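# Return the grip50 gripper to the empty stand slot

## Task

Hang the grip50 parallel gripper in the one free slot of the tool stand and make sure it is completely seated there; then unlock it, pull the tool changer a good distance away from the tool and leave it clear. While grip50 is locked on, it counts as part of the arm.

## Robot and tools

Robot: a single six-joint arm. Its wrist ends in a tool changer with a flat round face, 63 mm across. Two tools exist, grip50 and grip85; both are parallel grippers that close along the face's x axis. Behind the face, a contact block sticks out 46 mm on the face's -y side, starting 2 mm back. A lock motor sticks out 58 mm on the +y side, starting 13 mm back. The only camera is cam_wrist (896x504), with its calibration given up front.

Frames. The scene frame has its origin on the table below the arm base, with +z up and +y to the left when looking along +x. The changer-face frame has +z pointing out of the arm. grip50's grip point sits at (0, -25, 180) mm in face axes. Reported positions are in metres and orientation is a wxyz quaternion. At long reach the printed pose may be slightly off.

The row. Every motion command is a row of 13 numbers, each in [-1, 1], in this order: dx, dy, dz, rx, ry, rz, tool/lock, grip50_position, grip50_force_limit, grip50_speed, grip85_position, grip85_force_limit, grip85_speed. The first six are an offset, not a pose. It is given in the changer face's own axes and measured from its pose at the start of the action. 1.0 equals 0.6 m or 180 degrees, and rx, ry, rz form one rotation vector. For lock, a positive value locks, a negative value unlocks, and 0 keeps the last command; the change takes about 1 s. For grip50_position, +1 is open (50 mm), about -0.65 is where the pads meet, and -1 closes until something stops the fingers. Force limits run from 20 N at -1 to 185 N (grip50) or 235 N (grip85) at +1. Speeds run from about 20 to 150 mm/s. Gripper numbers only act while tool_id names that tool and the tool is ready.

execute_actions(actions): a list of actions. Each action is a list of up to 15 rows, and each row runs for one 1/30 s step; if there are fewer rows, the last one repeats for the remaining steps. Every row in an action is measured from the same start pose, so rows do not add up. For the first action of a call, the start is the last pose reported. An empty list just returns the current state. Each step, the commanded pose is cut back to at most 100 mm and 16 degrees from the measured pose, so large moves take several actions.

move(target, speed, stop_force, blocking): target is one row, an offset from the last reported pose in face axes, using the same scale. The face travels in a straight line toward it. speed is the top speed in m/s, from 0.002 to 0.5 (default 0.25); rotation is capped at twice that value in rad/s. The path ignores obstacles. stop_force, in N from 13 to 80, ends the path when the push against the motion grows that much. Use it only on slow, non-rotating moves, and leave it out when backing off a contact. blocking=false returns after 0.5 s and cannot be combined with stop_force. The move line reports the ending (done, off_target, moving, held, fault, contact) and any limits that acted (paced, held), plus the distance to the target.

wait(seconds 0-10) lets time pass with the last command held. stop() brakes a running move. zoom_image(camera "cam_wrist", region [x0,y0,x1,y1] in pixels, at most 504x504) gives a closer view. finished_scene(scene) ends the scene and cannot be undone.

Results to read: the pose and velocities; Hand target (where the controller is heading); step readings, with HELD marking clipped steps; the flags tool_id, plate_near, locked, unlocked, in_stand and unlock_refused; the gripper readings (n/a while the tool is starting up); joint torques; and Wrist force and Wrist torque in face axes. Wrist readings have an offset of up to about 5.5 N and noise of about 3.4 N, and they saturate near 100 N. A "pose unreachable" line means the clearance check changed or blocked the command.

Stand geometry. Each plate hangs in a fork, and 10 mm tall stops hold it in place. The fork arms lie 40 to 70 mm to either side of the slot centre along face x. Their front ends are 45 mm toward the open side, and their tops are 18 mm below the face of a hung plate. Slots are 180 mm apart. The plate fits only with the face's -y axis pointing out through the fork's open side.

Putting the tool away. This is the reverse of taking it out. Line up with the empty slot about 20 mm above the seated height (more than 10 mm, no more than 30 mm) and at least 110 mm out on the open (-y) side. Slide in along face +y, then lower until in_stand reads 1. Keep still, send lock -1, and wait until unlocked reads 1. Unlocking only works while in_stand is 1; otherwise unlock_refused reads 1. Then back the face straight off the plate and move well away, taking care not to drag the tool.

Cautions. The arm is stiff, so pushing into something firm faults quickly. An outside force of 150 N, or a joint torque at its load limit (wrist joints 48 N m, elbow 133 N m, the others 293 N m), brings a 10 s stop. Approach slowly near contact. Knocking anything off the table fails the task, and hard hits or pushes count against you. Motors warn at 70 °C and brake at 85 °C.

Each tool is called after "Call:" as name(argument=value, ...), one argument or row to a line, values as JSON.

## Session

Call:
execute_actions(
  actions=[],
)

Scene clock: 0.00 s.
end_effector_position=(+0.9015, +0.0682, +0.1542) locked=0 unlocked=1 plate_near=0 in_stand=0 unlock_refused=0 tool_id=none grip50_position_measured=n/a grip50_object_status=n/a grip85_position_measured=n/a grip85_object_status=n/a end_effector_quat_wxyz=(-0.496, -0.536, +0.595, -0.337) end_effector_velocity=(-0.000, -0.000, -0.000) end_effector_angular_velocity=(-0.000, +0.000, +0.000)
Joint positions: [ 0.097 -0.805  1.473 -1.445 -2.72  -2.43 ]
Joint velocities: [ 0.  0.  0. -0. -0.  0.]
Joint torques (N m, as the arm reports them, + toward a larger angle): no reading
Wrist force (N, on the end effector, along its own x y z axes, offset not removed): no reading
Wrist torque (N m, same axes, about the end effector's origin, offset not removed): no reading
Hand target: +0.901, +0.068, +0.154; -0.496, -0.536, +0.595, -0.337

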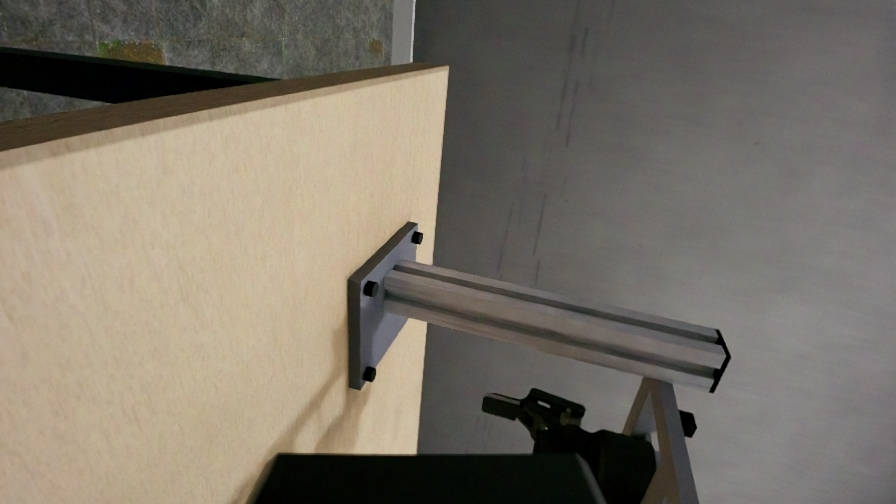

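Call:
move(
  target=[0.663,0.378,0.043,0.055,-0.406,0,0,0,0,0,0,0,0],
  speed=0.3,
)

Scene clock: 3.43 s.
end_effector_position=(+0.7010, -0.0312, +0.5538) locked=0 unlocked=1 plate_near=0 in_stand=0 unlock_refused=0 tool_id=none grip50_position_measured=n/a grip50_object_status=n/a grip85_position_measured=n/a grip85_object_status=n/a end_effector_quat_wxyz=(+0.000, -0.669, +0.744, +0.001) end_effector_velocity=(-0.001, -0.001, +0.002) end_effector_angular_velocity=(+0.010, +0.000, +0.000)
Joint positions: [-0.277 -1.591  1.732 -1.718 -1.563 -3.338]
Joint velocities: [-0.005 -0.002 -0.002  0.008  0.009 -0.005]
Joint torques (N m, as the arm reports them, + toward a larger angle): [ -8.07 -67.76 -67.44  -1.03   2.8   -3.  ]
Wrist force (N, on the end effector, along its own x y z axes, offset not removed): [-2.5 2.3 0.0]
Wrist torque (N m, same axes, about the end effector's origin, offset not removed): [-0.03 0.27 -0.09]
Hand target: +0.701, -0.031, +0.554; +0.000, -0.669, +0.743, +0.002
Off the commanded pose: 0.001 m, 0 deg.
move: done
camera_calibration (this result's frames):
cam_wrist: T_world_to_cam=[[-0.0887503, -0.995339, 0.0377324, 0.00871758], [-0.96445, 0.0953394, 0.246469, 0.599602], [-0.248918, -0.0145168, -0.968416, 0.750793], [0, 0, 0, 1]] pos_world=[0.765946, -0.0375897, 0.578967]

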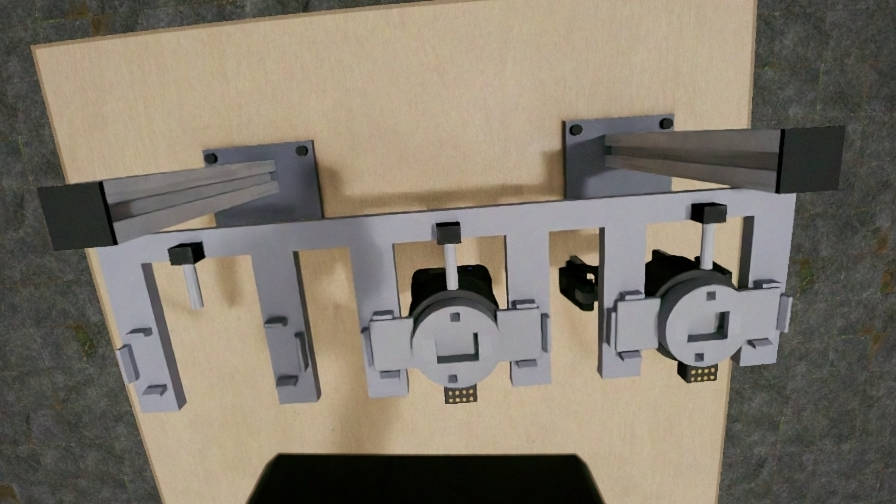

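Call:
move(
  target=[0.029,0.113,0.09,0,0,0.978,0,0,0,0,0,0,0],
  speed=0.5,
)

Scene clock: 7.87 s.
end_effector_position=(+0.6318, -0.0413, +0.4998) locked=0 unlocked=1 plate_near=0 in_stand=0 unlock_refused=0 tool_id=none grip50_position_measured=n/a grip50_object_status=n/a grip85_position_measured=n/a grip85_object_status=n/a end_effector_quat_wxyz=(-0.001, +0.719, +0.695, +0.000) end_effector_velocity=(+0.000, +0.000, -0.001) end_effector_angular_velocity=(+0.001, +0.001, -0.018)
Joint positions: [-0.326 -1.691  1.922 -1.807 -1.563 -0.317]
Joint velocities: [ 0.001  0.001  0.001 -0.     0.     0.018]
Joint torques (N m, as the arm reports them, + toward a larger angle): [ 10.08 -55.54 -46.6   -8.77  -3.66   2.93]
Wrist force (N, on the end effector, along its own x y z axes, offset not removed): [-2.7 2.6 -1.0]
Wrist torque (N m, same axes, about the end effector's origin, offset not removed): [-0.01 0.22 0.01]
Hand target: +0.632, -0.041, +0.500; -0.001, +0.720, +0.694, +0.000
Off the commanded pose: 0.000 m, 0 deg.
move: done
camera_calibration (this result's frames):
cam_wrist: T_world_to_cam=[[0.0178038, 0.998959, 0.0419894, 0.00752353], [0.969669, -0.0274904, 0.242872, -0.678168], [0.243774, 0.0363918, -0.969149, 0.372294], [0, 0, 0, 1]] pos_world=[0.566709, -0.0397073, 0.525201]

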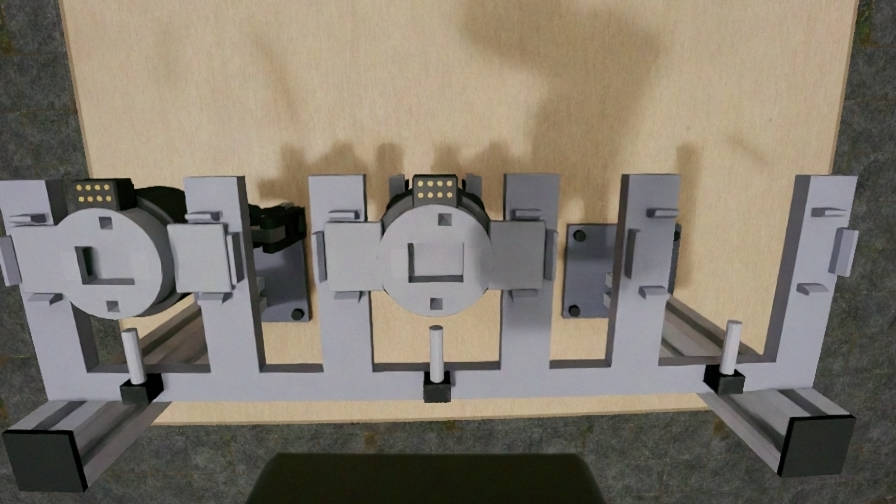

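Call:
move(
  target=[0.0055,-0.0027,0.24,0,0,0,0,0,0,0,0,0,0],
  speed=0.3,
)

Scene clock: 9.43 s.
end_effector_position=(+0.6302, -0.0378, +0.3561) locked=0 unlocked=1 plate_near=0 in_stand=0 unlock_refused=0 tool_id=none grip50_position_measured=n/a grip50_object_status=n/a grip85_position_measured=n/a grip85_object_status=n/a end_effector_quat_wxyz=(-0.001, +0.719, +0.695, +0.000) end_effector_velocity=(+0.001, +0.000, -0.003) end_effector_angular_velocity=(+0.002, +0.000, -0.001)
Joint positions: [-0.32  -1.597  2.107 -2.085 -1.563 -0.311]
Joint velocities: [ 0.     0.004  0.002 -0.006  0.002  0.001]
Joint torques (N m, as the arm reports them, + toward a larger angle): [  8.55 -38.78 -42.27  -9.24   3.22   2.64]
Wrist force (N, on the end effector, along its own x y z axes, offset not removed): [-4.0 2.1 1.1]
Wrist torque (N m, same axes, about the end effector's origin, offset not removed): [0.01 0.30 -0.02]
Hand target: +0.630, -0.038, +0.356; -0.001, +0.719, +0.695, +0.000
Off the commanded pose: 0.000 m, 0 deg.
move: done
camera_calibration (this result's frames):
cam_wrist: T_world_to_cam=[[0.0178106, 0.998963, 0.041903, 0.0100576], [0.969706, -0.0274706, 0.242727, -0.641597], [0.243627, 0.0363105, -0.969189, 0.233445], [0, 0, 0, 1]] pos_world=[0.565107, -0.0361487, 0.381564]

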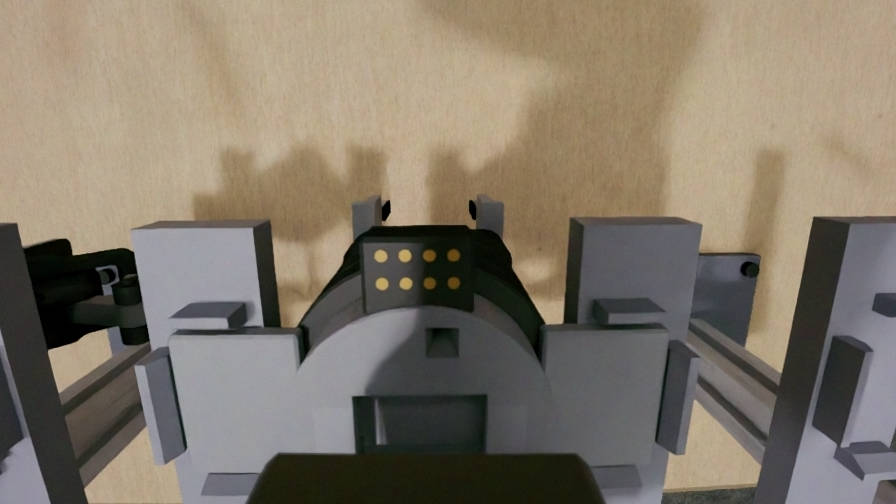

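Call:
move(
  target=[-0.0036,0.003,0.09,0,0,-0.0025,0,0,0,0,0,0,0],
  speed=0.1,
)

Call:
move(
  target=[0,0,0.04,0,0,0,0,0,0,0,0,0,0],
  speed=0.006,
  stop_force=15,
)

Scene clock: 25.37 s.
end_effector_position=(+0.6313, -0.0395, +0.3106) locked=0 unlocked=1 plate_near=0 in_stand=0 unlock_refused=0 tool_id=none grip50_position_measured=n/a grip50_object_status=n/a grip85_position_measured=n/a grip85_object_status=n/a end_effector_quat_wxyz=(-0.002, +0.717, +0.697, +0.000) end_effector_velocity=(-0.000, -0.000, -0.001) end_effector_angular_velocity=(-0.001, +0.002, -0.001)
Joint positions: [-0.321 -1.548  2.152 -2.178 -1.563 -0.319]
Joint velocities: [ 0.     0.001  0.     0.001 -0.002  0.001]
Joint torques (N m, as the arm reports them, + toward a larger angle): [  0.08 -48.47 -46.77  -5.     0.1    0.02]
Wrist force (N, on the end effector, along its own x y z axes, offset not removed): [-0.1 -2.4 -1.7]
Wrist torque (N m, same axes, about the end effector's origin, offset not removed): [-0.37 0.03 -0.05]
Hand target: +0.631, -0.039, +0.311; -0.002, +0.717, +0.697, +0.000
Off the commanded pose: 0.009 m, 0 deg.
FORCE FAULT: contact force on the arm reached its limit, and the arm stopped for 10 seconds. The contact can be on any part of the arm, not only on its tool. That time counts as 20 of the actions that you can send in this scene. The arm's remaining commands of this call were not run. The arm holds still and accepts commands again. Move the arm away from the contact; if what it grips holds it there, let go first. Pushing or pulling that hard again can fault the arm again.
move: fault
camera_calibration (this result's frames):
cam_wrist: T_world_to_cam=[[0.0112177, 0.999047, 0.0421829, 0.0177315], [0.96997, -0.021122, 0.242305, -0.631456], [0.242965, 0.0381981, -0.969283, 0.189679], [0, 0, 0, 1]] pos_world=[0.566209, -0.0382976, 0.336109]

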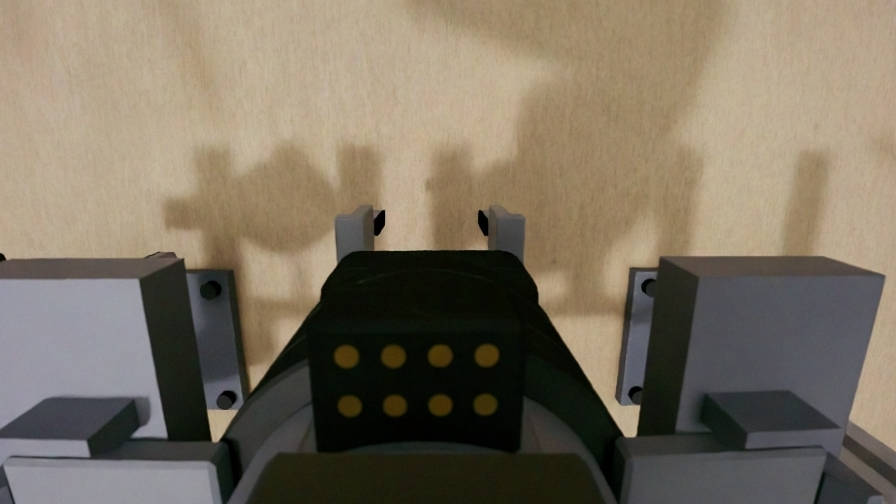

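not run: a fault stop came before this call.

Call:
move(
  target=[-0.0025,-0.002,-0.012,0,0,0,0,0,0,0,0,0,0],
  speed=0.05,
)

Scene clock: 26.80 s.
end_effector_position=(+0.6301, -0.0409, +0.3175) locked=0 unlocked=1 plate_near=0 in_stand=0 unlock_refused=0 tool_id=none grip50_position_measured=n/a grip50_object_status=n/a grip85_position_measured=n/a grip85_object_status=n/a end_effector_quat_wxyz=(-0.002, +0.717, +0.697, +0.000) end_effector_velocity=(-0.001, -0.000, +0.004) end_effector_angular_velocity=(-0.001, -0.002, +0.000)
Joint positions: [-0.324 -1.558  2.147 -2.164 -1.563 -0.322]
Joint velocities: [-0.001 -0.007 -0.002  0.006 -0.    -0.002]
Joint torques (N m, as the arm reports them, + toward a larger angle): [-10.12 -59.38 -59.16  -0.86   0.77  -3.15]
Wrist force (N, on the end effector, along its own x y z axes, offset not removed): [-4.2 0.9 2.2]
Wrist torque (N m, same axes, about the end effector's origin, offset not removed): [-0.14 0.27 0.00]
Hand target: +0.630, -0.041, +0.318; -0.002, +0.717, +0.697, +0.000
Off the commanded pose: 0.000 m, 0 deg.
move: done
camera_calibration (this result's frames):
cam_wrist: T_world_to_cam=[[0.0112231, 0.999048, 0.0421652, 0.0188629], [0.969968, -0.0211235, 0.242315, -0.632006], [0.242975, 0.0381793, -0.969281, 0.196642], [0, 0, 0, 1]] pos_world=[0.565034, -0.0397028, 0.342951]

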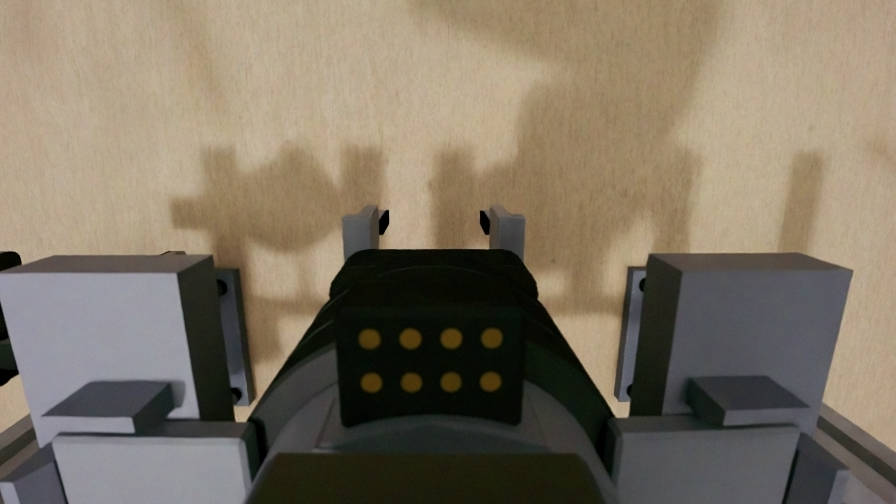

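Call:
move(
  target=[0,0,0.05,0,0,0,0,0,0,0,0,0,0],
  speed=0.004,
  stop_force=15,
)

Scene clock: 29.97 s.
end_effector_position=(+0.6300, -0.0409, +0.3079) locked=0 unlocked=1 plate_near=0 in_stand=0 unlock_refused=0 tool_id=none grip50_position_measured=n/a grip50_object_status=n/a grip85_position_measured=n/a grip85_object_status=n/a end_effector_quat_wxyz=(-0.002, +0.717, +0.697, +0.000) end_effector_velocity=(-0.000, +0.000, +0.001) end_effector_angular_velocity=(+0.003, +0.001, +0.000)
Joint positions: [-0.324 -1.547  2.156 -2.184 -1.563 -0.322]
Joint velocities: [ 0.    -0.001 -0.001  0.005  0.002 -0.   ]
Joint torques (N m, as the arm reports them, + toward a larger angle): [ 10.15 -45.61 -63.78  -5.41   1.25   2.8 ]
Wrist force (N, on the end effector, along its own x y z axes, offset not removed): [-4.0 -36.6 -23.1]
Wrist torque (N m, same axes, about the end effector's origin, offset not removed): [-0.03 0.44 -0.31]
Hand target: +0.630, -0.041, +0.308; -0.002, +0.717, +0.697, +0.000
Off the commanded pose: 0.020 m, 0 deg.
move: contact
camera_calibration (this result's frames):
cam_wrist: T_world_to_cam=[[0.0112184, 0.999046, 0.042198, 0.0192672], [0.96999, -0.0211233, 0.242225, -0.629561], [0.242885, 0.0382142, -0.969302, 0.187469], [0, 0, 0, 1]] pos_world=[0.564918, -0.0397112, 0.333396]

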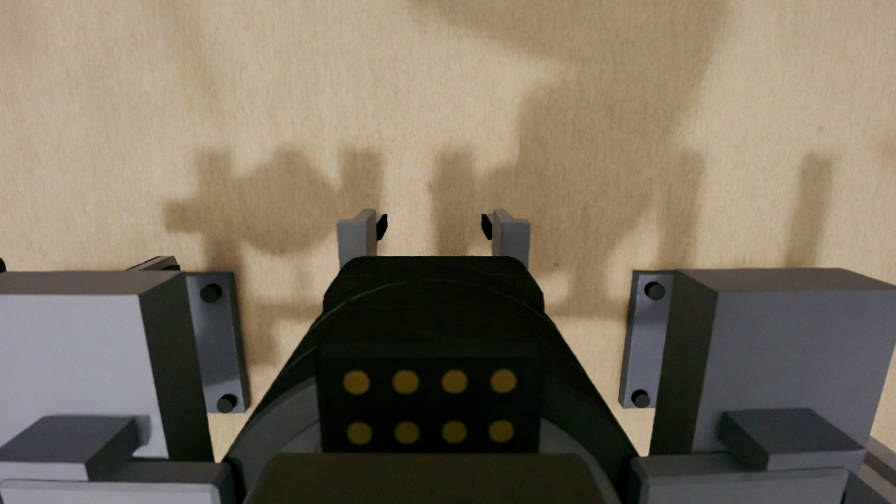

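Call:
move(
  target=[0,-0.0035,-0.003,0,0,0,0,0,0,0,0,0,0],
  speed=0.02,
)

Call:
move(
  target=[0,0,0.045,0,0,0,0,0,0,0,0,0,0],
  speed=0.004,
  stop_force=15,
)

Scene clock: 30.93 s.
end_effector_position=(+0.6281, -0.0408, +0.3096) locked=0 unlocked=1 plate_near=0 in_stand=0 unlock_refused=0 tool_id=none grip50_position_measured=n/a grip50_object_status=n/a grip85_position_measured=n/a grip85_object_status=n/a end_effector_quat_wxyz=(-0.002, +0.717, +0.697, +0.000) end_effector_velocity=(-0.001, +0.000, +0.001) end_effector_angular_velocity=(+0.001, -0.001, +0.000)
Joint positions: [-0.325 -1.552  2.158 -2.181 -1.563 -0.323]
Joint velocities: [-0.001 -0.004  0.001  0.002  0.002 -0.001]
Joint torques (N m, as the arm reports them, + toward a larger angle): [-11.4  -60.16 -36.54  -1.46   1.29  -2.86]
Wrist force (N, on the end effector, along its own x y z axes, offset not removed): [-1.9 1.7 -0.4]
Wrist torque (N m, same axes, about the end effector's origin, offset not removed): [-0.06 0.15 -0.04]
Hand target: +0.628, -0.041, +0.310; -0.002, +0.717, +0.697, +0.000
Off the commanded pose: 0.000 m, 0 deg.
move: done
camera_calibration (this result's frames):
cam_wrist: T_world_to_cam=[[0.0112463, 0.999046, 0.0421933, 0.0191464], [0.96999, -0.0211493, 0.242225, -0.628078], [0.242886, 0.0382029, -0.969302, 0.189584], [0, 0, 0, 1]] pos_world=[0.562966, -0.0396542, 0.335092]

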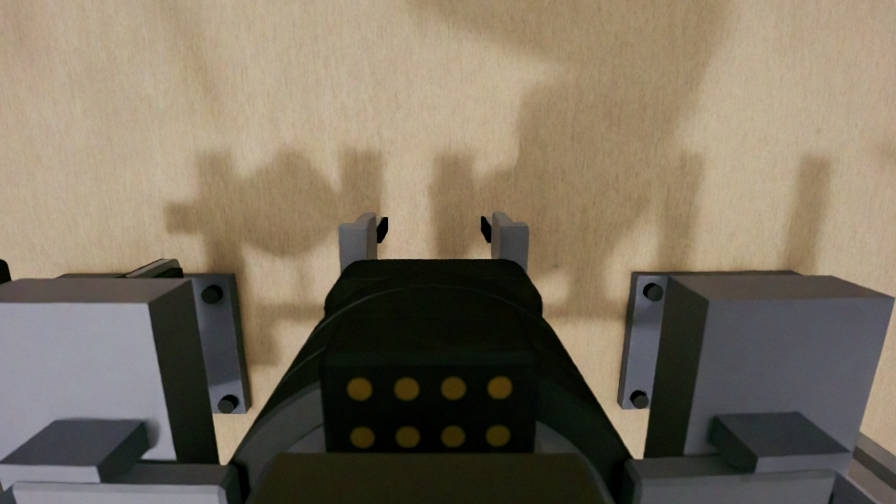

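Scene clock: 33.47 s.
end_effector_position=(+0.6280, -0.0408, +0.3010) locked=0 unlocked=1 plate_near=0 in_stand=1 unlock_refused=0 tool_id=none grip50_position_measured=n/a grip50_object_status=n/a grip85_position_measured=n/a grip85_object_status=n/a end_effector_quat_wxyz=(-0.002, +0.717, +0.697, +0.000) end_effector_velocity=(-0.000, +0.000, +0.001) end_effector_angular_velocity=(+0.000, +0.001, -0.000)
Joint positions: [-0.325 -1.543  2.166 -2.199 -1.563 -0.323]
Joint velocities: [ 0.    -0.001 -0.001  0.004 -0.     0.   ]
Joint torques (N m, as the arm reports them, + toward a larger angle): [  5.54 -33.22 -49.78  -2.38   1.13   2.92]
Wrist force (N, on the end effector, along its own x y z axes, offset not removed): [1.4 -36.9 -43.6]
Wrist torque (N m, same axes, about the end effector's origin, offset not removed): [0.32 0.39 -1.73]
Hand target: +0.628, -0.041, +0.301; -0.002, +0.717, +0.697, +0.000
Off the commanded pose: 0.018 m, 0 deg.
move: contact
camera_calibration (this result's frames):
cam_wrist: T_world_to_cam=[[0.0112187, 0.999048, 0.0421683, 0.0194984], [0.969973, -0.0211192, 0.242296, -0.625963], [0.242955, 0.0381839, -0.969286, 0.181191], [0, 0, 0, 1]] pos_world=[0.562926, -0.0396182, 0.326472]

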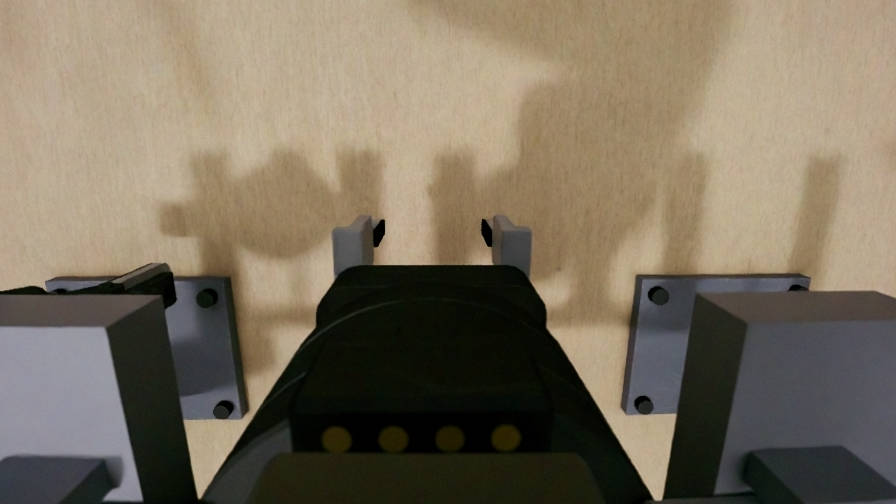

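Call:
move(
  target=[0,-0.0015,-0.003,0,0,-0.004,0,0,0,0,0,0,0],
  speed=0.02,
)

Call:
move(
  target=[0,0,0.035,0,0,0,0,0,0,0,0,0,0],
  speed=0.004,
  stop_force=15,
)

Scene clock: 34.40 s.
end_effector_position=(+0.6272, -0.0408, +0.3027) locked=0 unlocked=1 plate_near=0 in_stand=1 unlock_refused=0 tool_id=none grip50_position_measured=n/a grip50_object_status=n/a grip85_position_measured=n/a grip85_object_status=n/a end_effector_quat_wxyz=(-0.002, +0.713, +0.701, +0.000) end_effector_velocity=(-0.001, +0.000, -0.000) end_effector_angular_velocity=(+0.001, +0.001, +0.007)
Joint positions: [-0.326 -1.546  2.166 -2.195 -1.563 -0.335]
Joint velocities: [-0.    -0.001  0.001  0.002  0.    -0.008]
Joint torques (N m, as the arm reports them, + toward a larger angle): [-10.22 -61.52 -38.58  -0.59   1.16  -3.02]
Wrist force (N, on the end effector, along its own x y z axes, offset not removed): [-4.1 -1.1 -1.6]
Wrist torque (N m, same axes, about the end effector's origin, offset not removed): [-0.37 0.25 -0.02]
Hand target: +0.627, -0.041, +0.303; -0.002, +0.713, +0.702, +0.000
Off the commanded pose: 0.000 m, 0 deg.
move: done
camera_calibration (this result's frames):
cam_wrist: T_world_to_cam=[[-0.000463228, 0.99911, 0.0421721, 0.02675], [0.970132, -0.00978096, 0.24238, -0.62527], [0.242576, 0.0410248, -0.969265, 0.183405], [0, 0, 0, 1]] pos_world=[0.562117, -0.0403661, 0.328193]

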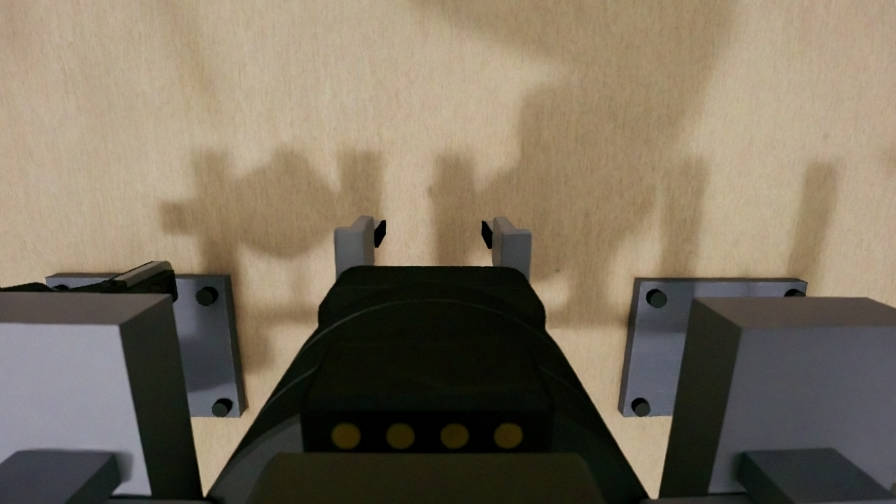

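Scene clock: 35.53 s.
end_effector_position=(+0.6273, -0.0408, +0.2997) locked=0 unlocked=1 plate_near=1 in_stand=1 unlock_refused=0 tool_id=none grip50_position_measured=n/a grip50_object_status=n/a grip85_position_measured=n/a grip85_object_status=n/a end_effector_quat_wxyz=(-0.002, +0.713, +0.701, +0.000) end_effector_velocity=(-0.001, +0.001, +0.001) end_effector_angular_velocity=(+0.003, +0.003, +0.000)
Joint positions: [-0.326 -1.543  2.169 -2.202 -1.563 -0.335]
Joint velocities: [-0.    -0.002  0.     0.006  0.002 -0.   ]
Joint torques (N m, as the arm reports them, + toward a larger angle): [  7.64 -45.2  -35.39   3.9    1.13   2.5 ]
Wrist force (N, on the end effector, along its own x y z axes, offset not removed): [-2.0 6.3 -30.9]
Wrist torque (N m, same axes, about the end effector's origin, offset not removed): [-0.31 -0.75 -0.17]
Hand target: +0.627, -0.041, +0.300; -0.002, +0.713, +0.701, +0.000
Off the commanded pose: 0.018 m, 0 deg.
move: contact
camera_calibration (this result's frames):
cam_wrist: T_world_to_cam=[[-0.000420598, 0.999113, 0.0421121, 0.0269047], [0.970092, -0.00981449, 0.242538, -0.624591], [0.242736, 0.0409547, -0.969227, 0.180386], [0, 0, 0, 1]] pos_world=[0.562136, -0.0403986, 0.325189]

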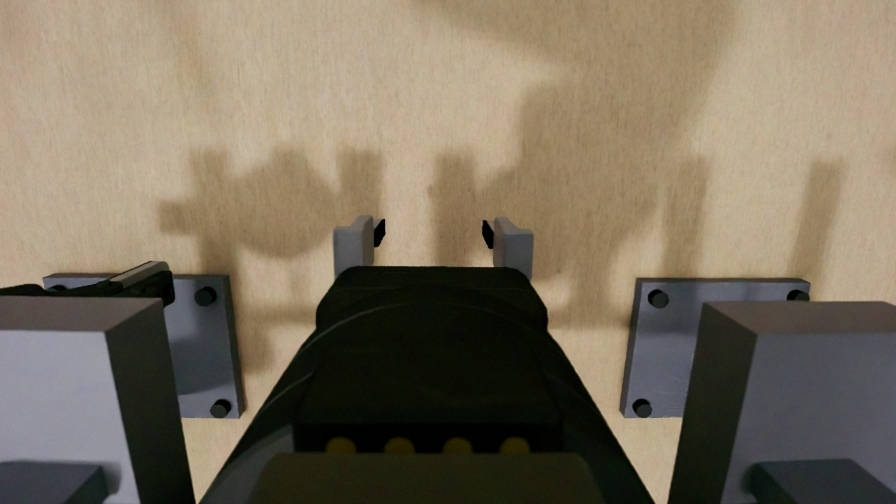

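Seated. Lock.

Call:
execute_actions(
  actions=[
    [[0,0,-0.0005,0,0,0,1,1,0,0,1,0,0]],
    [[0,0,-0.0005,0,0,0,1,1,0,0,1,0,0]],
    [[0,0,-0.0005,0,0,0,1,1,0,0,1,0,0]],
  ],
)

Scene clock: 37.13 s.
end_effector_position=(+0.6272, -0.0408, +0.3006) locked=1 unlocked=0 plate_near=1 in_stand=1 unlock_refused=0 tool_id=grip50 grip50_position_measured=n/a grip50_object_status=n/a grip85_position_measured=n/a grip85_object_status=n/a end_effector_quat_wxyz=(-0.002, +0.713, +0.701, +0.000) end_effector_velocity=(+0.000, -0.000, -0.000) end_effector_angular_velocity=(+0.000, +0.000, +0.001)
Joint positions: [-0.326 -1.544  2.168 -2.2   -1.563 -0.335]
Joint velocities: [-0.     0.    -0.     0.     0.    -0.001]
Joint torques (N m, as the arm reports them, + toward a larger angle): [  4.07 -68.95 -66.47  -2.69   1.04   2.26]
Wrist force (N, on the end effector, along its own x y z axes, offset not removed): [-3.5 -0.1 -2.9]
Wrist torque (N m, same axes, about the end effector's origin, offset not removed): [-0.25 0.28 -0.04]
Hand target: +0.627, -0.041, +0.301; -0.002, +0.713, +0.701, +0.000
Off the commanded pose: 0.000 m, 0 deg.
Step readings (end_effector_position; steps 1 to 15: 1st action; 16 to 30: 2nd action; 31 to 45: 3rd action):
0: (+0.6272, -0.0408, +0.2998)
1: (+0.6272, -0.0408, +0.2998)
2: (+0.6272, -0.0408, +0.2998)
4: (+0.6272, -0.0408, +0.2999)
8: (+0.6272, -0.0408, +0.2999)
15: (+0.6272, -0.0408, +0.3000)
16: (+0.6272, -0.0408, +0.3000)
17: (+0.6272, -0.0408, +0.3000)
19: (+0.6272, -0.0408, +0.3001)
23: (+0.6272, -0.0408, +0.3002)
30: (+0.6272, -0.0408, +0.3003)
31: (+0.6272, -0.0408, +0.3003)
32: (+0.6272, -0.0408, +0.3003)
34: (+0.6272, -0.0408, +0.3004)
38: (+0.6272, -0.0408, +0.3005)
45: end_effector_position above
camera_calibration (this result's frames):
cam_wrist: T_world_to_cam=[[-0.000418016, 0.999112, 0.0421326, 0.0268511], [0.970106, -0.00981968, 0.242484, -0.624779], [0.242682, 0.0409745, -0.96924, 0.181255], [0, 0, 0, 1]] pos_world=[0.562126, -0.0403892, 0.326047]

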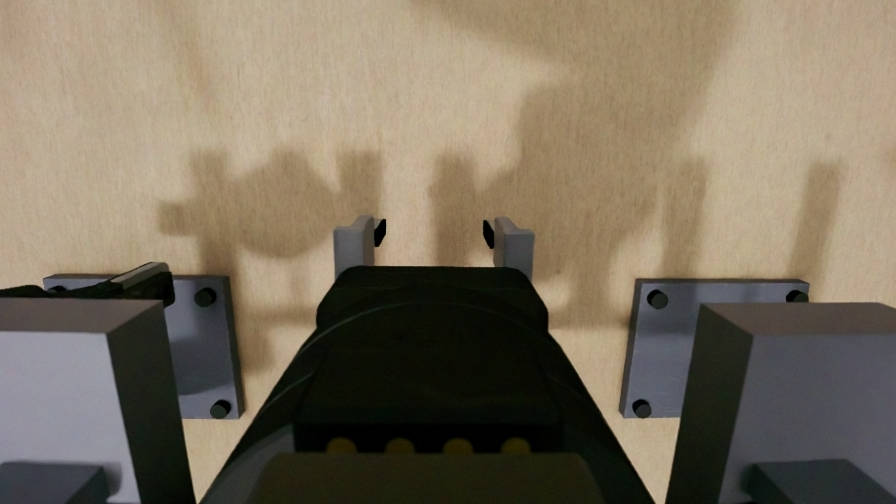

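Call:
move(
  target=[0,0,-0.0333,0,0,0,0,1,0,0,1,0,0],
  speed=0.06,
)

Call:
move(
  target=[0,-0.21,0,0,0,0,0,1,0,0,1,0,0],
  speed=0.2,
)

Call:
move(
  target=[0.3,0,0,0,0,0,0,1,0,0,1,0,0],
  speed=0.25,
)

Call:
move(
  target=[0,0.08,0,0,0,0,0,1,0,0,1,0,0],
  speed=0.1,
)

Scene clock: 38.30 s.
end_effector_position=(+0.6273, -0.0409, +0.3202) locked=1 unlocked=0 plate_near=1 in_stand=0 unlock_refused=0 tool_id=grip50 grip50_position_measured=n/a grip50_object_status=n/a grip85_position_measured=n/a grip85_object_status=n/a end_effector_quat_wxyz=(-0.002, +0.713, +0.701, +0.000) end_effector_velocity=(+0.000, +0.000, +0.003) end_effector_angular_velocity=(+0.001, -0.001, +0.001)
Joint positions: [-0.326 -1.566  2.149 -2.159 -1.563 -0.335]
Joint velocities: [-0.    -0.003 -0.003  0.006  0.001 -0.001]
Joint torques (N m, as the arm reports them, + toward a larger angle): [ -9.28 -69.63 -66.59  -2.12   1.36  -3.16]
Wrist force (N, on the end effector, along its own x y z axes, offset not removed): [-1.0 3.0 0.8]
Wrist torque (N m, same axes, about the end effector's origin, offset not removed): [0.01 0.09 -0.04]
Hand target: +0.627, -0.041, +0.321; -0.002, +0.713, +0.701, +0.000
Off the commanded pose: 0.000 m, 0 deg.
move: done
camera_calibration (this result's frames):
cam_wrist: T_world_to_cam=[[-0.000350376, 0.999112, 0.0421228, 0.0260127], [0.9701, -0.00988389, 0.242506, -0.629552], [0.242707, 0.0409482, -0.969235, 0.200246], [0, 0, 0, 1]] pos_world=[0.562136, -0.0404118, 0.34566]

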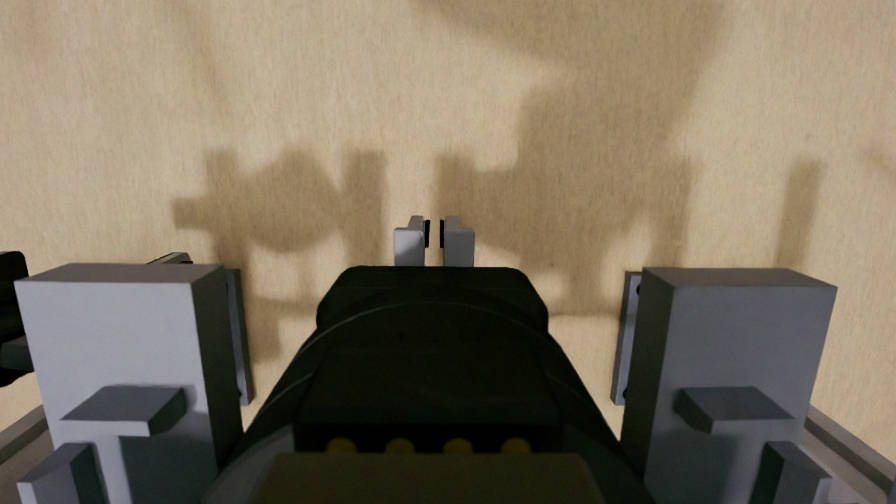

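Scene clock: 39.63 s.
end_effector_position=(+0.5016, -0.0388, +0.3201) locked=1 unlocked=0 plate_near=1 in_stand=0 unlock_refused=0 tool_id=grip50 grip50_position_measured=3 grip50_object_status=3 grip85_position_measured=n/a grip85_object_status=n/a end_effector_quat_wxyz=(-0.002, +0.713, +0.701, +0.000) end_effector_velocity=(-0.002, +0.000, +0.000) end_effector_angular_velocity=(+0.002, -0.000, +0.000)
Joint positions: [-0.413 -1.798  2.351 -2.128 -1.562 -0.422]
Joint velocities: [-0.003 -0.005  0.003  0.002  0.002 -0.003]
Joint torques (N m, as the arm reports them, + toward a larger angle): [ -8.25 -42.95 -51.92  -2.45   3.31  -3.  ]
Wrist force (N, on the end effector, along its own x y z axes, offset not removed): [-5.0 0.7 -1.2]
Wrist torque (N m, same axes, about the end effector's origin, offset not removed): [-0.12 0.35 -0.06]
Hand target: +0.501, -0.039, +0.320; -0.002, +0.713, +0.701, +0.000
Off the commanded pose: 0.000 m, 0 deg.
move: done
camera_calibration (this result's frames):
cam_wrist: T_world_to_cam=[[-0.000333612, 0.999105, 0.0423018, 0.0238293], [0.970077, -0.00994749, 0.242595, -0.507642], [0.242799, 0.0411169, -0.969205, 0.230526], [0, 0, 0, 1]] pos_world=[0.436489, -0.0383363, 0.345571]

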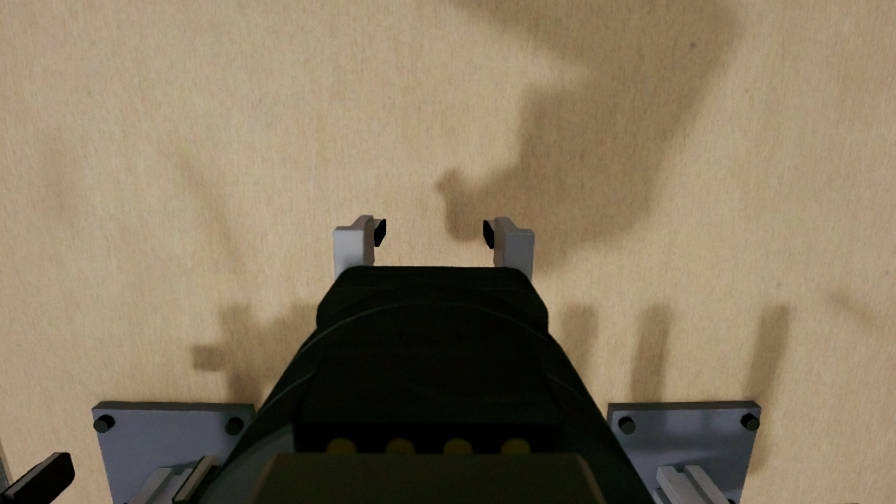

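Scene clock: 41.07 s.
end_effector_position=(+0.5043, +0.1406, +0.3203) locked=1 unlocked=0 plate_near=1 in_stand=0 unlock_refused=0 tool_id=grip50 grip50_position_measured=3 grip50_object_status=3 grip85_position_measured=n/a grip85_object_status=n/a end_effector_quat_wxyz=(-0.001, +0.713, +0.701, -0.000) end_effector_velocity=(+0.001, +0.002, -0.001) end_effector_angular_velocity=(-0.001, +0.001, -0.001)
Joint positions: [-0.046 -1.758  2.321 -2.14  -1.565 -0.055]
Joint velocities: [ 0.005  0.004 -0.002 -0.001 -0.001  0.007]
Joint torques (N m, as the arm reports them, + toward a larger angle): [  9.57 -27.03 -69.47 -10.8   -3.58   2.35]
Wrist force (N, on the end effector, along its own x y z axes, offset not removed): [-1.3 1.5 -0.8]
Wrist torque (N m, same axes, about the end effector's origin, offset not removed): [-0.09 0.07 0.01]
Hand target: +0.504, +0.141, +0.320; -0.001, +0.713, +0.701, -0.000
Off the commanded pose: 0.001 m, 0 deg.
move: done
camera_calibration (this result's frames):
cam_wrist: T_world_to_cam=[[-0.000423389, 0.99914, 0.0414623, -0.155127], [0.970158, -0.00964309, 0.242281, -0.508531], [0.242473, 0.0403276, -0.96932, 0.223025], [0, 0, 0, 1]] pos_world=[0.439213, 0.141096, 0.345822]

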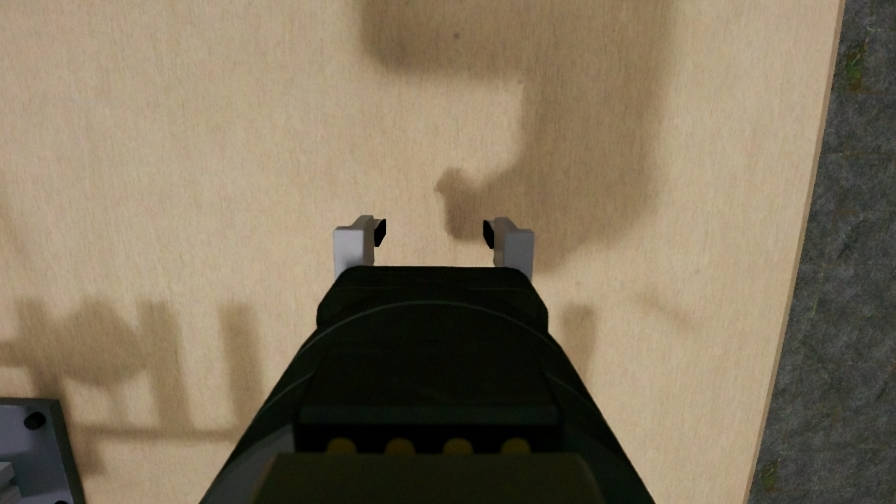

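Scene clock: 42.10 s.
end_effector_position=(+0.5520, +0.1399, +0.3204) locked=1 unlocked=0 plate_near=1 in_stand=0 unlock_refused=0 tool_id=grip50 grip50_position_measured=3 grip50_object_status=3 grip85_position_measured=n/a grip85_object_status=n/a end_effector_quat_wxyz=(-0.001, +0.713, +0.701, -0.000) end_effector_velocity=(+0.002, -0.000, -0.000) end_effector_angular_velocity=(-0.001, +0.001, +0.001)
Joint positions: [-0.041 -1.671  2.248 -2.155 -1.565 -0.05 ]
Joint velocities: [ 0.     0.004 -0.004 -0.    -0.001 -0.   ]
Joint torques (N m, as the arm reports them, + toward a larger angle): [ 11.15 -35.89 -68.03 -10.43  -2.07   2.69]
Wrist force (N, on the end effector, along its own x y z axes, offset not removed): [-3.6 2.2 -0.4]
Wrist torque (N m, same axes, about the end effector's origin, offset not removed): [-0.03 0.32 -0.05]
Hand target: +0.552, +0.140, +0.320; -0.001, +0.713, +0.701, -0.000
Off the commanded pose: 0.000 m, 0 deg.
move: done
camera_calibration (this result's frames):
cam_wrist: T_world_to_cam=[[-0.0004271, 0.99914, 0.0414655, -0.15434], [0.970158, -0.00964036, 0.242284, -0.554806], [0.242475, 0.0403316, -0.969319, 0.211503], [0, 0, 0, 1]] pos_world=[0.4869, 0.140329, 0.345834]

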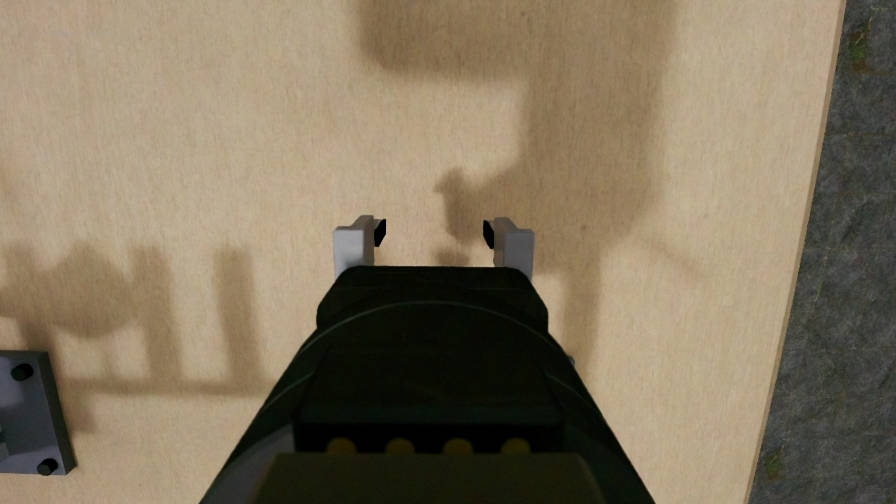

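Call:
move(
  target=[0.001,0.1303,0,0,0,0,0,1,0,0,1,0,0],
  speed=0.05,
)

Call:
move(
  target=[0,0,0.012,0,0,0,0,1,0,0,1,0,0],
  speed=0.01,
)

Call:
move(
  target=[0,0,0.03,0,0,0,0,1,0,0,1,0,0],
  speed=0.004,
  stop_force=15,
)

Scene clock: 44.30 s.
end_effector_position=(+0.6298, +0.1392, +0.3204) locked=1 unlocked=0 plate_near=1 in_stand=0 unlock_refused=0 tool_id=grip50 grip50_position_measured=3 grip50_object_status=3 grip85_position_measured=n/a grip85_object_status=n/a end_effector_quat_wxyz=(-0.001, +0.713, +0.701, -0.000) end_effector_velocity=(+0.003, +0.000, +0.001) end_effector_angular_velocity=(-0.000, -0.002, +0.000)
Joint positions: [-0.034 -1.539  2.121 -2.159 -1.565 -0.043]
Joint velocities: [ 0.     0.003 -0.005  0.001 -0.     0.   ]
Joint torques (N m, as the arm reports them, + toward a larger angle): [ 11.23 -49.31 -69.29  -2.7   -3.09   2.8 ]
Wrist force (N, on the end effector, along its own x y z axes, offset not removed): [-1.7 1.7 1.2]
Wrist torque (N m, same axes, about the end effector's origin, offset not removed): [-0.11 0.32 -0.12]
Hand target: +0.630, +0.139, +0.320; -0.001, +0.713, +0.701, -0.000
Off the commanded pose: 0.000 m, 0 deg.
move: done
camera_calibration (this result's frames):
cam_wrist: T_world_to_cam=[[-0.000429886, 0.999141, 0.0414486, -0.153653], [0.970157, -0.00963365, 0.242286, -0.63032], [0.242477, 0.0403158, -0.969319, 0.192669], [0, 0, 0, 1]] pos_world=[0.564725, 0.139681, 0.345844]

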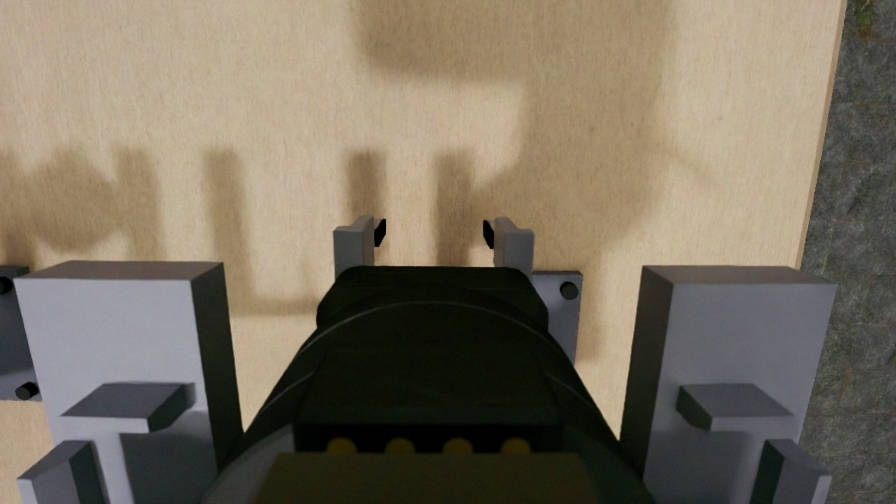

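Scene clock: 45.23 s.
end_effector_position=(+0.6298, +0.1392, +0.3135) locked=1 unlocked=0 plate_near=1 in_stand=0 unlock_refused=0 tool_id=grip50 grip50_position_measured=3 grip50_object_status=3 grip85_position_measured=n/a grip85_object_status=n/a end_effector_quat_wxyz=(-0.001, +0.713, +0.701, -0.000) end_effector_velocity=(-0.000, +0.000, -0.002) end_effector_angular_velocity=(+0.000, -0.001, +0.000)
Joint positions: [-0.034 -1.532  2.128 -2.173 -1.565 -0.043]
Joint velocities: [ 0.     0.002  0.003 -0.006  0.     0.   ]
Joint torques (N m, as the arm reports them, + toward a larger angle): [  9.81 -52.03 -48.23 -10.1   -2.99   2.73]
Wrist force (N, on the end effector, along its own x y z axes, offset not removed): [-4.1 1.6 1.3]
Wrist torque (N m, same axes, about the end effector's origin, offset not removed): [-0.03 0.28 -0.06]
Hand target: +0.630, +0.139, +0.313; -0.001, +0.713, +0.701, -0.000
Off the commanded pose: 0.000 m, 0 deg.
move: done
camera_calibration (this result's frames):
cam_wrist: T_world_to_cam=[[-0.000429174, 0.999141, 0.0414482, -0.153379], [0.970161, -0.00963364, 0.242272, -0.628651], [0.242463, 0.0403154, -0.969323, 0.186043], [0, 0, 0, 1]] pos_world=[0.564718, 0.13969, 0.338998]

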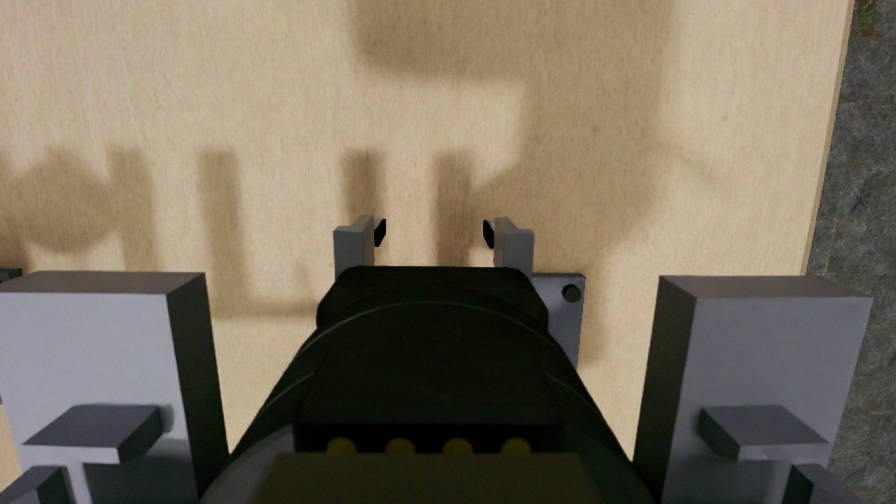

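Scene clock: 49.00 s.
end_effector_position=(+0.6298, +0.1393, +0.3001) locked=1 unlocked=0 plate_near=1 in_stand=1 unlock_refused=0 tool_id=grip50 grip50_position_measured=3 grip50_object_status=3 grip85_position_measured=n/a grip85_object_status=n/a end_effector_quat_wxyz=(-0.001, +0.713, +0.701, -0.000) end_effector_velocity=(-0.000, -0.000, +0.001) end_effector_angular_velocity=(-0.001, +0.002, +0.000)
Joint positions: [-0.034 -1.517  2.14  -2.201 -1.565 -0.043]
Joint velocities: [-0.    -0.001 -0.001  0.004 -0.001 -0.001]
Joint torques (N m, as the arm reports them, + toward a larger angle): [ -0.34 -40.36 -61.66  -4.96   2.06   3.27]
Wrist force (N, on the end effector, along its own x y z axes, offset not removed): [-4.0 -45.2 -48.3]
Wrist torque (N m, same axes, about the end effector's origin, offset not removed): [-0.49 -2.52 -2.66]
Hand target: +0.630, +0.139, +0.300; -0.001, +0.713, +0.701, -0.000
Off the commanded pose: 0.005 m, 0 deg.
move: contact
camera_calibration (this result's frames):
cam_wrist: T_world_to_cam=[[-0.000492135, 0.999149, 0.0412446, -0.152738], [0.970132, -0.00952791, 0.242389, -0.625389], [0.242576, 0.040132, -0.969302, 0.172965], [0, 0, 0, 1]] pos_world=[0.564678, 0.139708, 0.325543]

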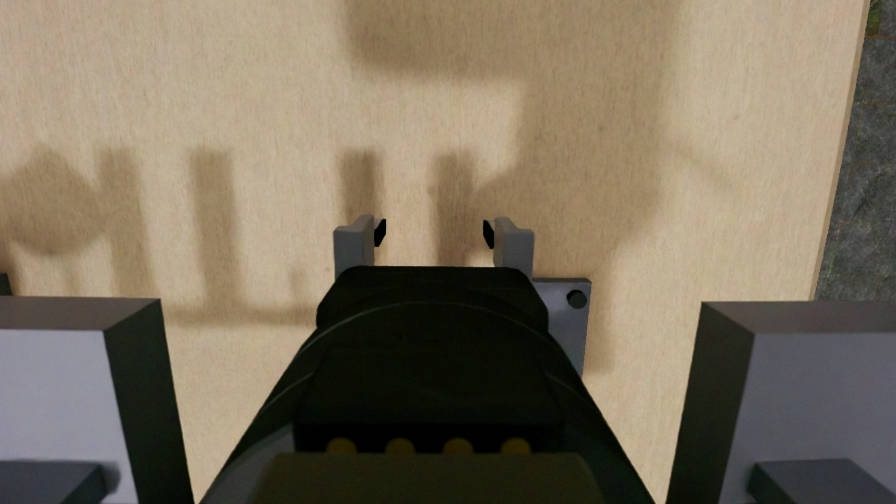

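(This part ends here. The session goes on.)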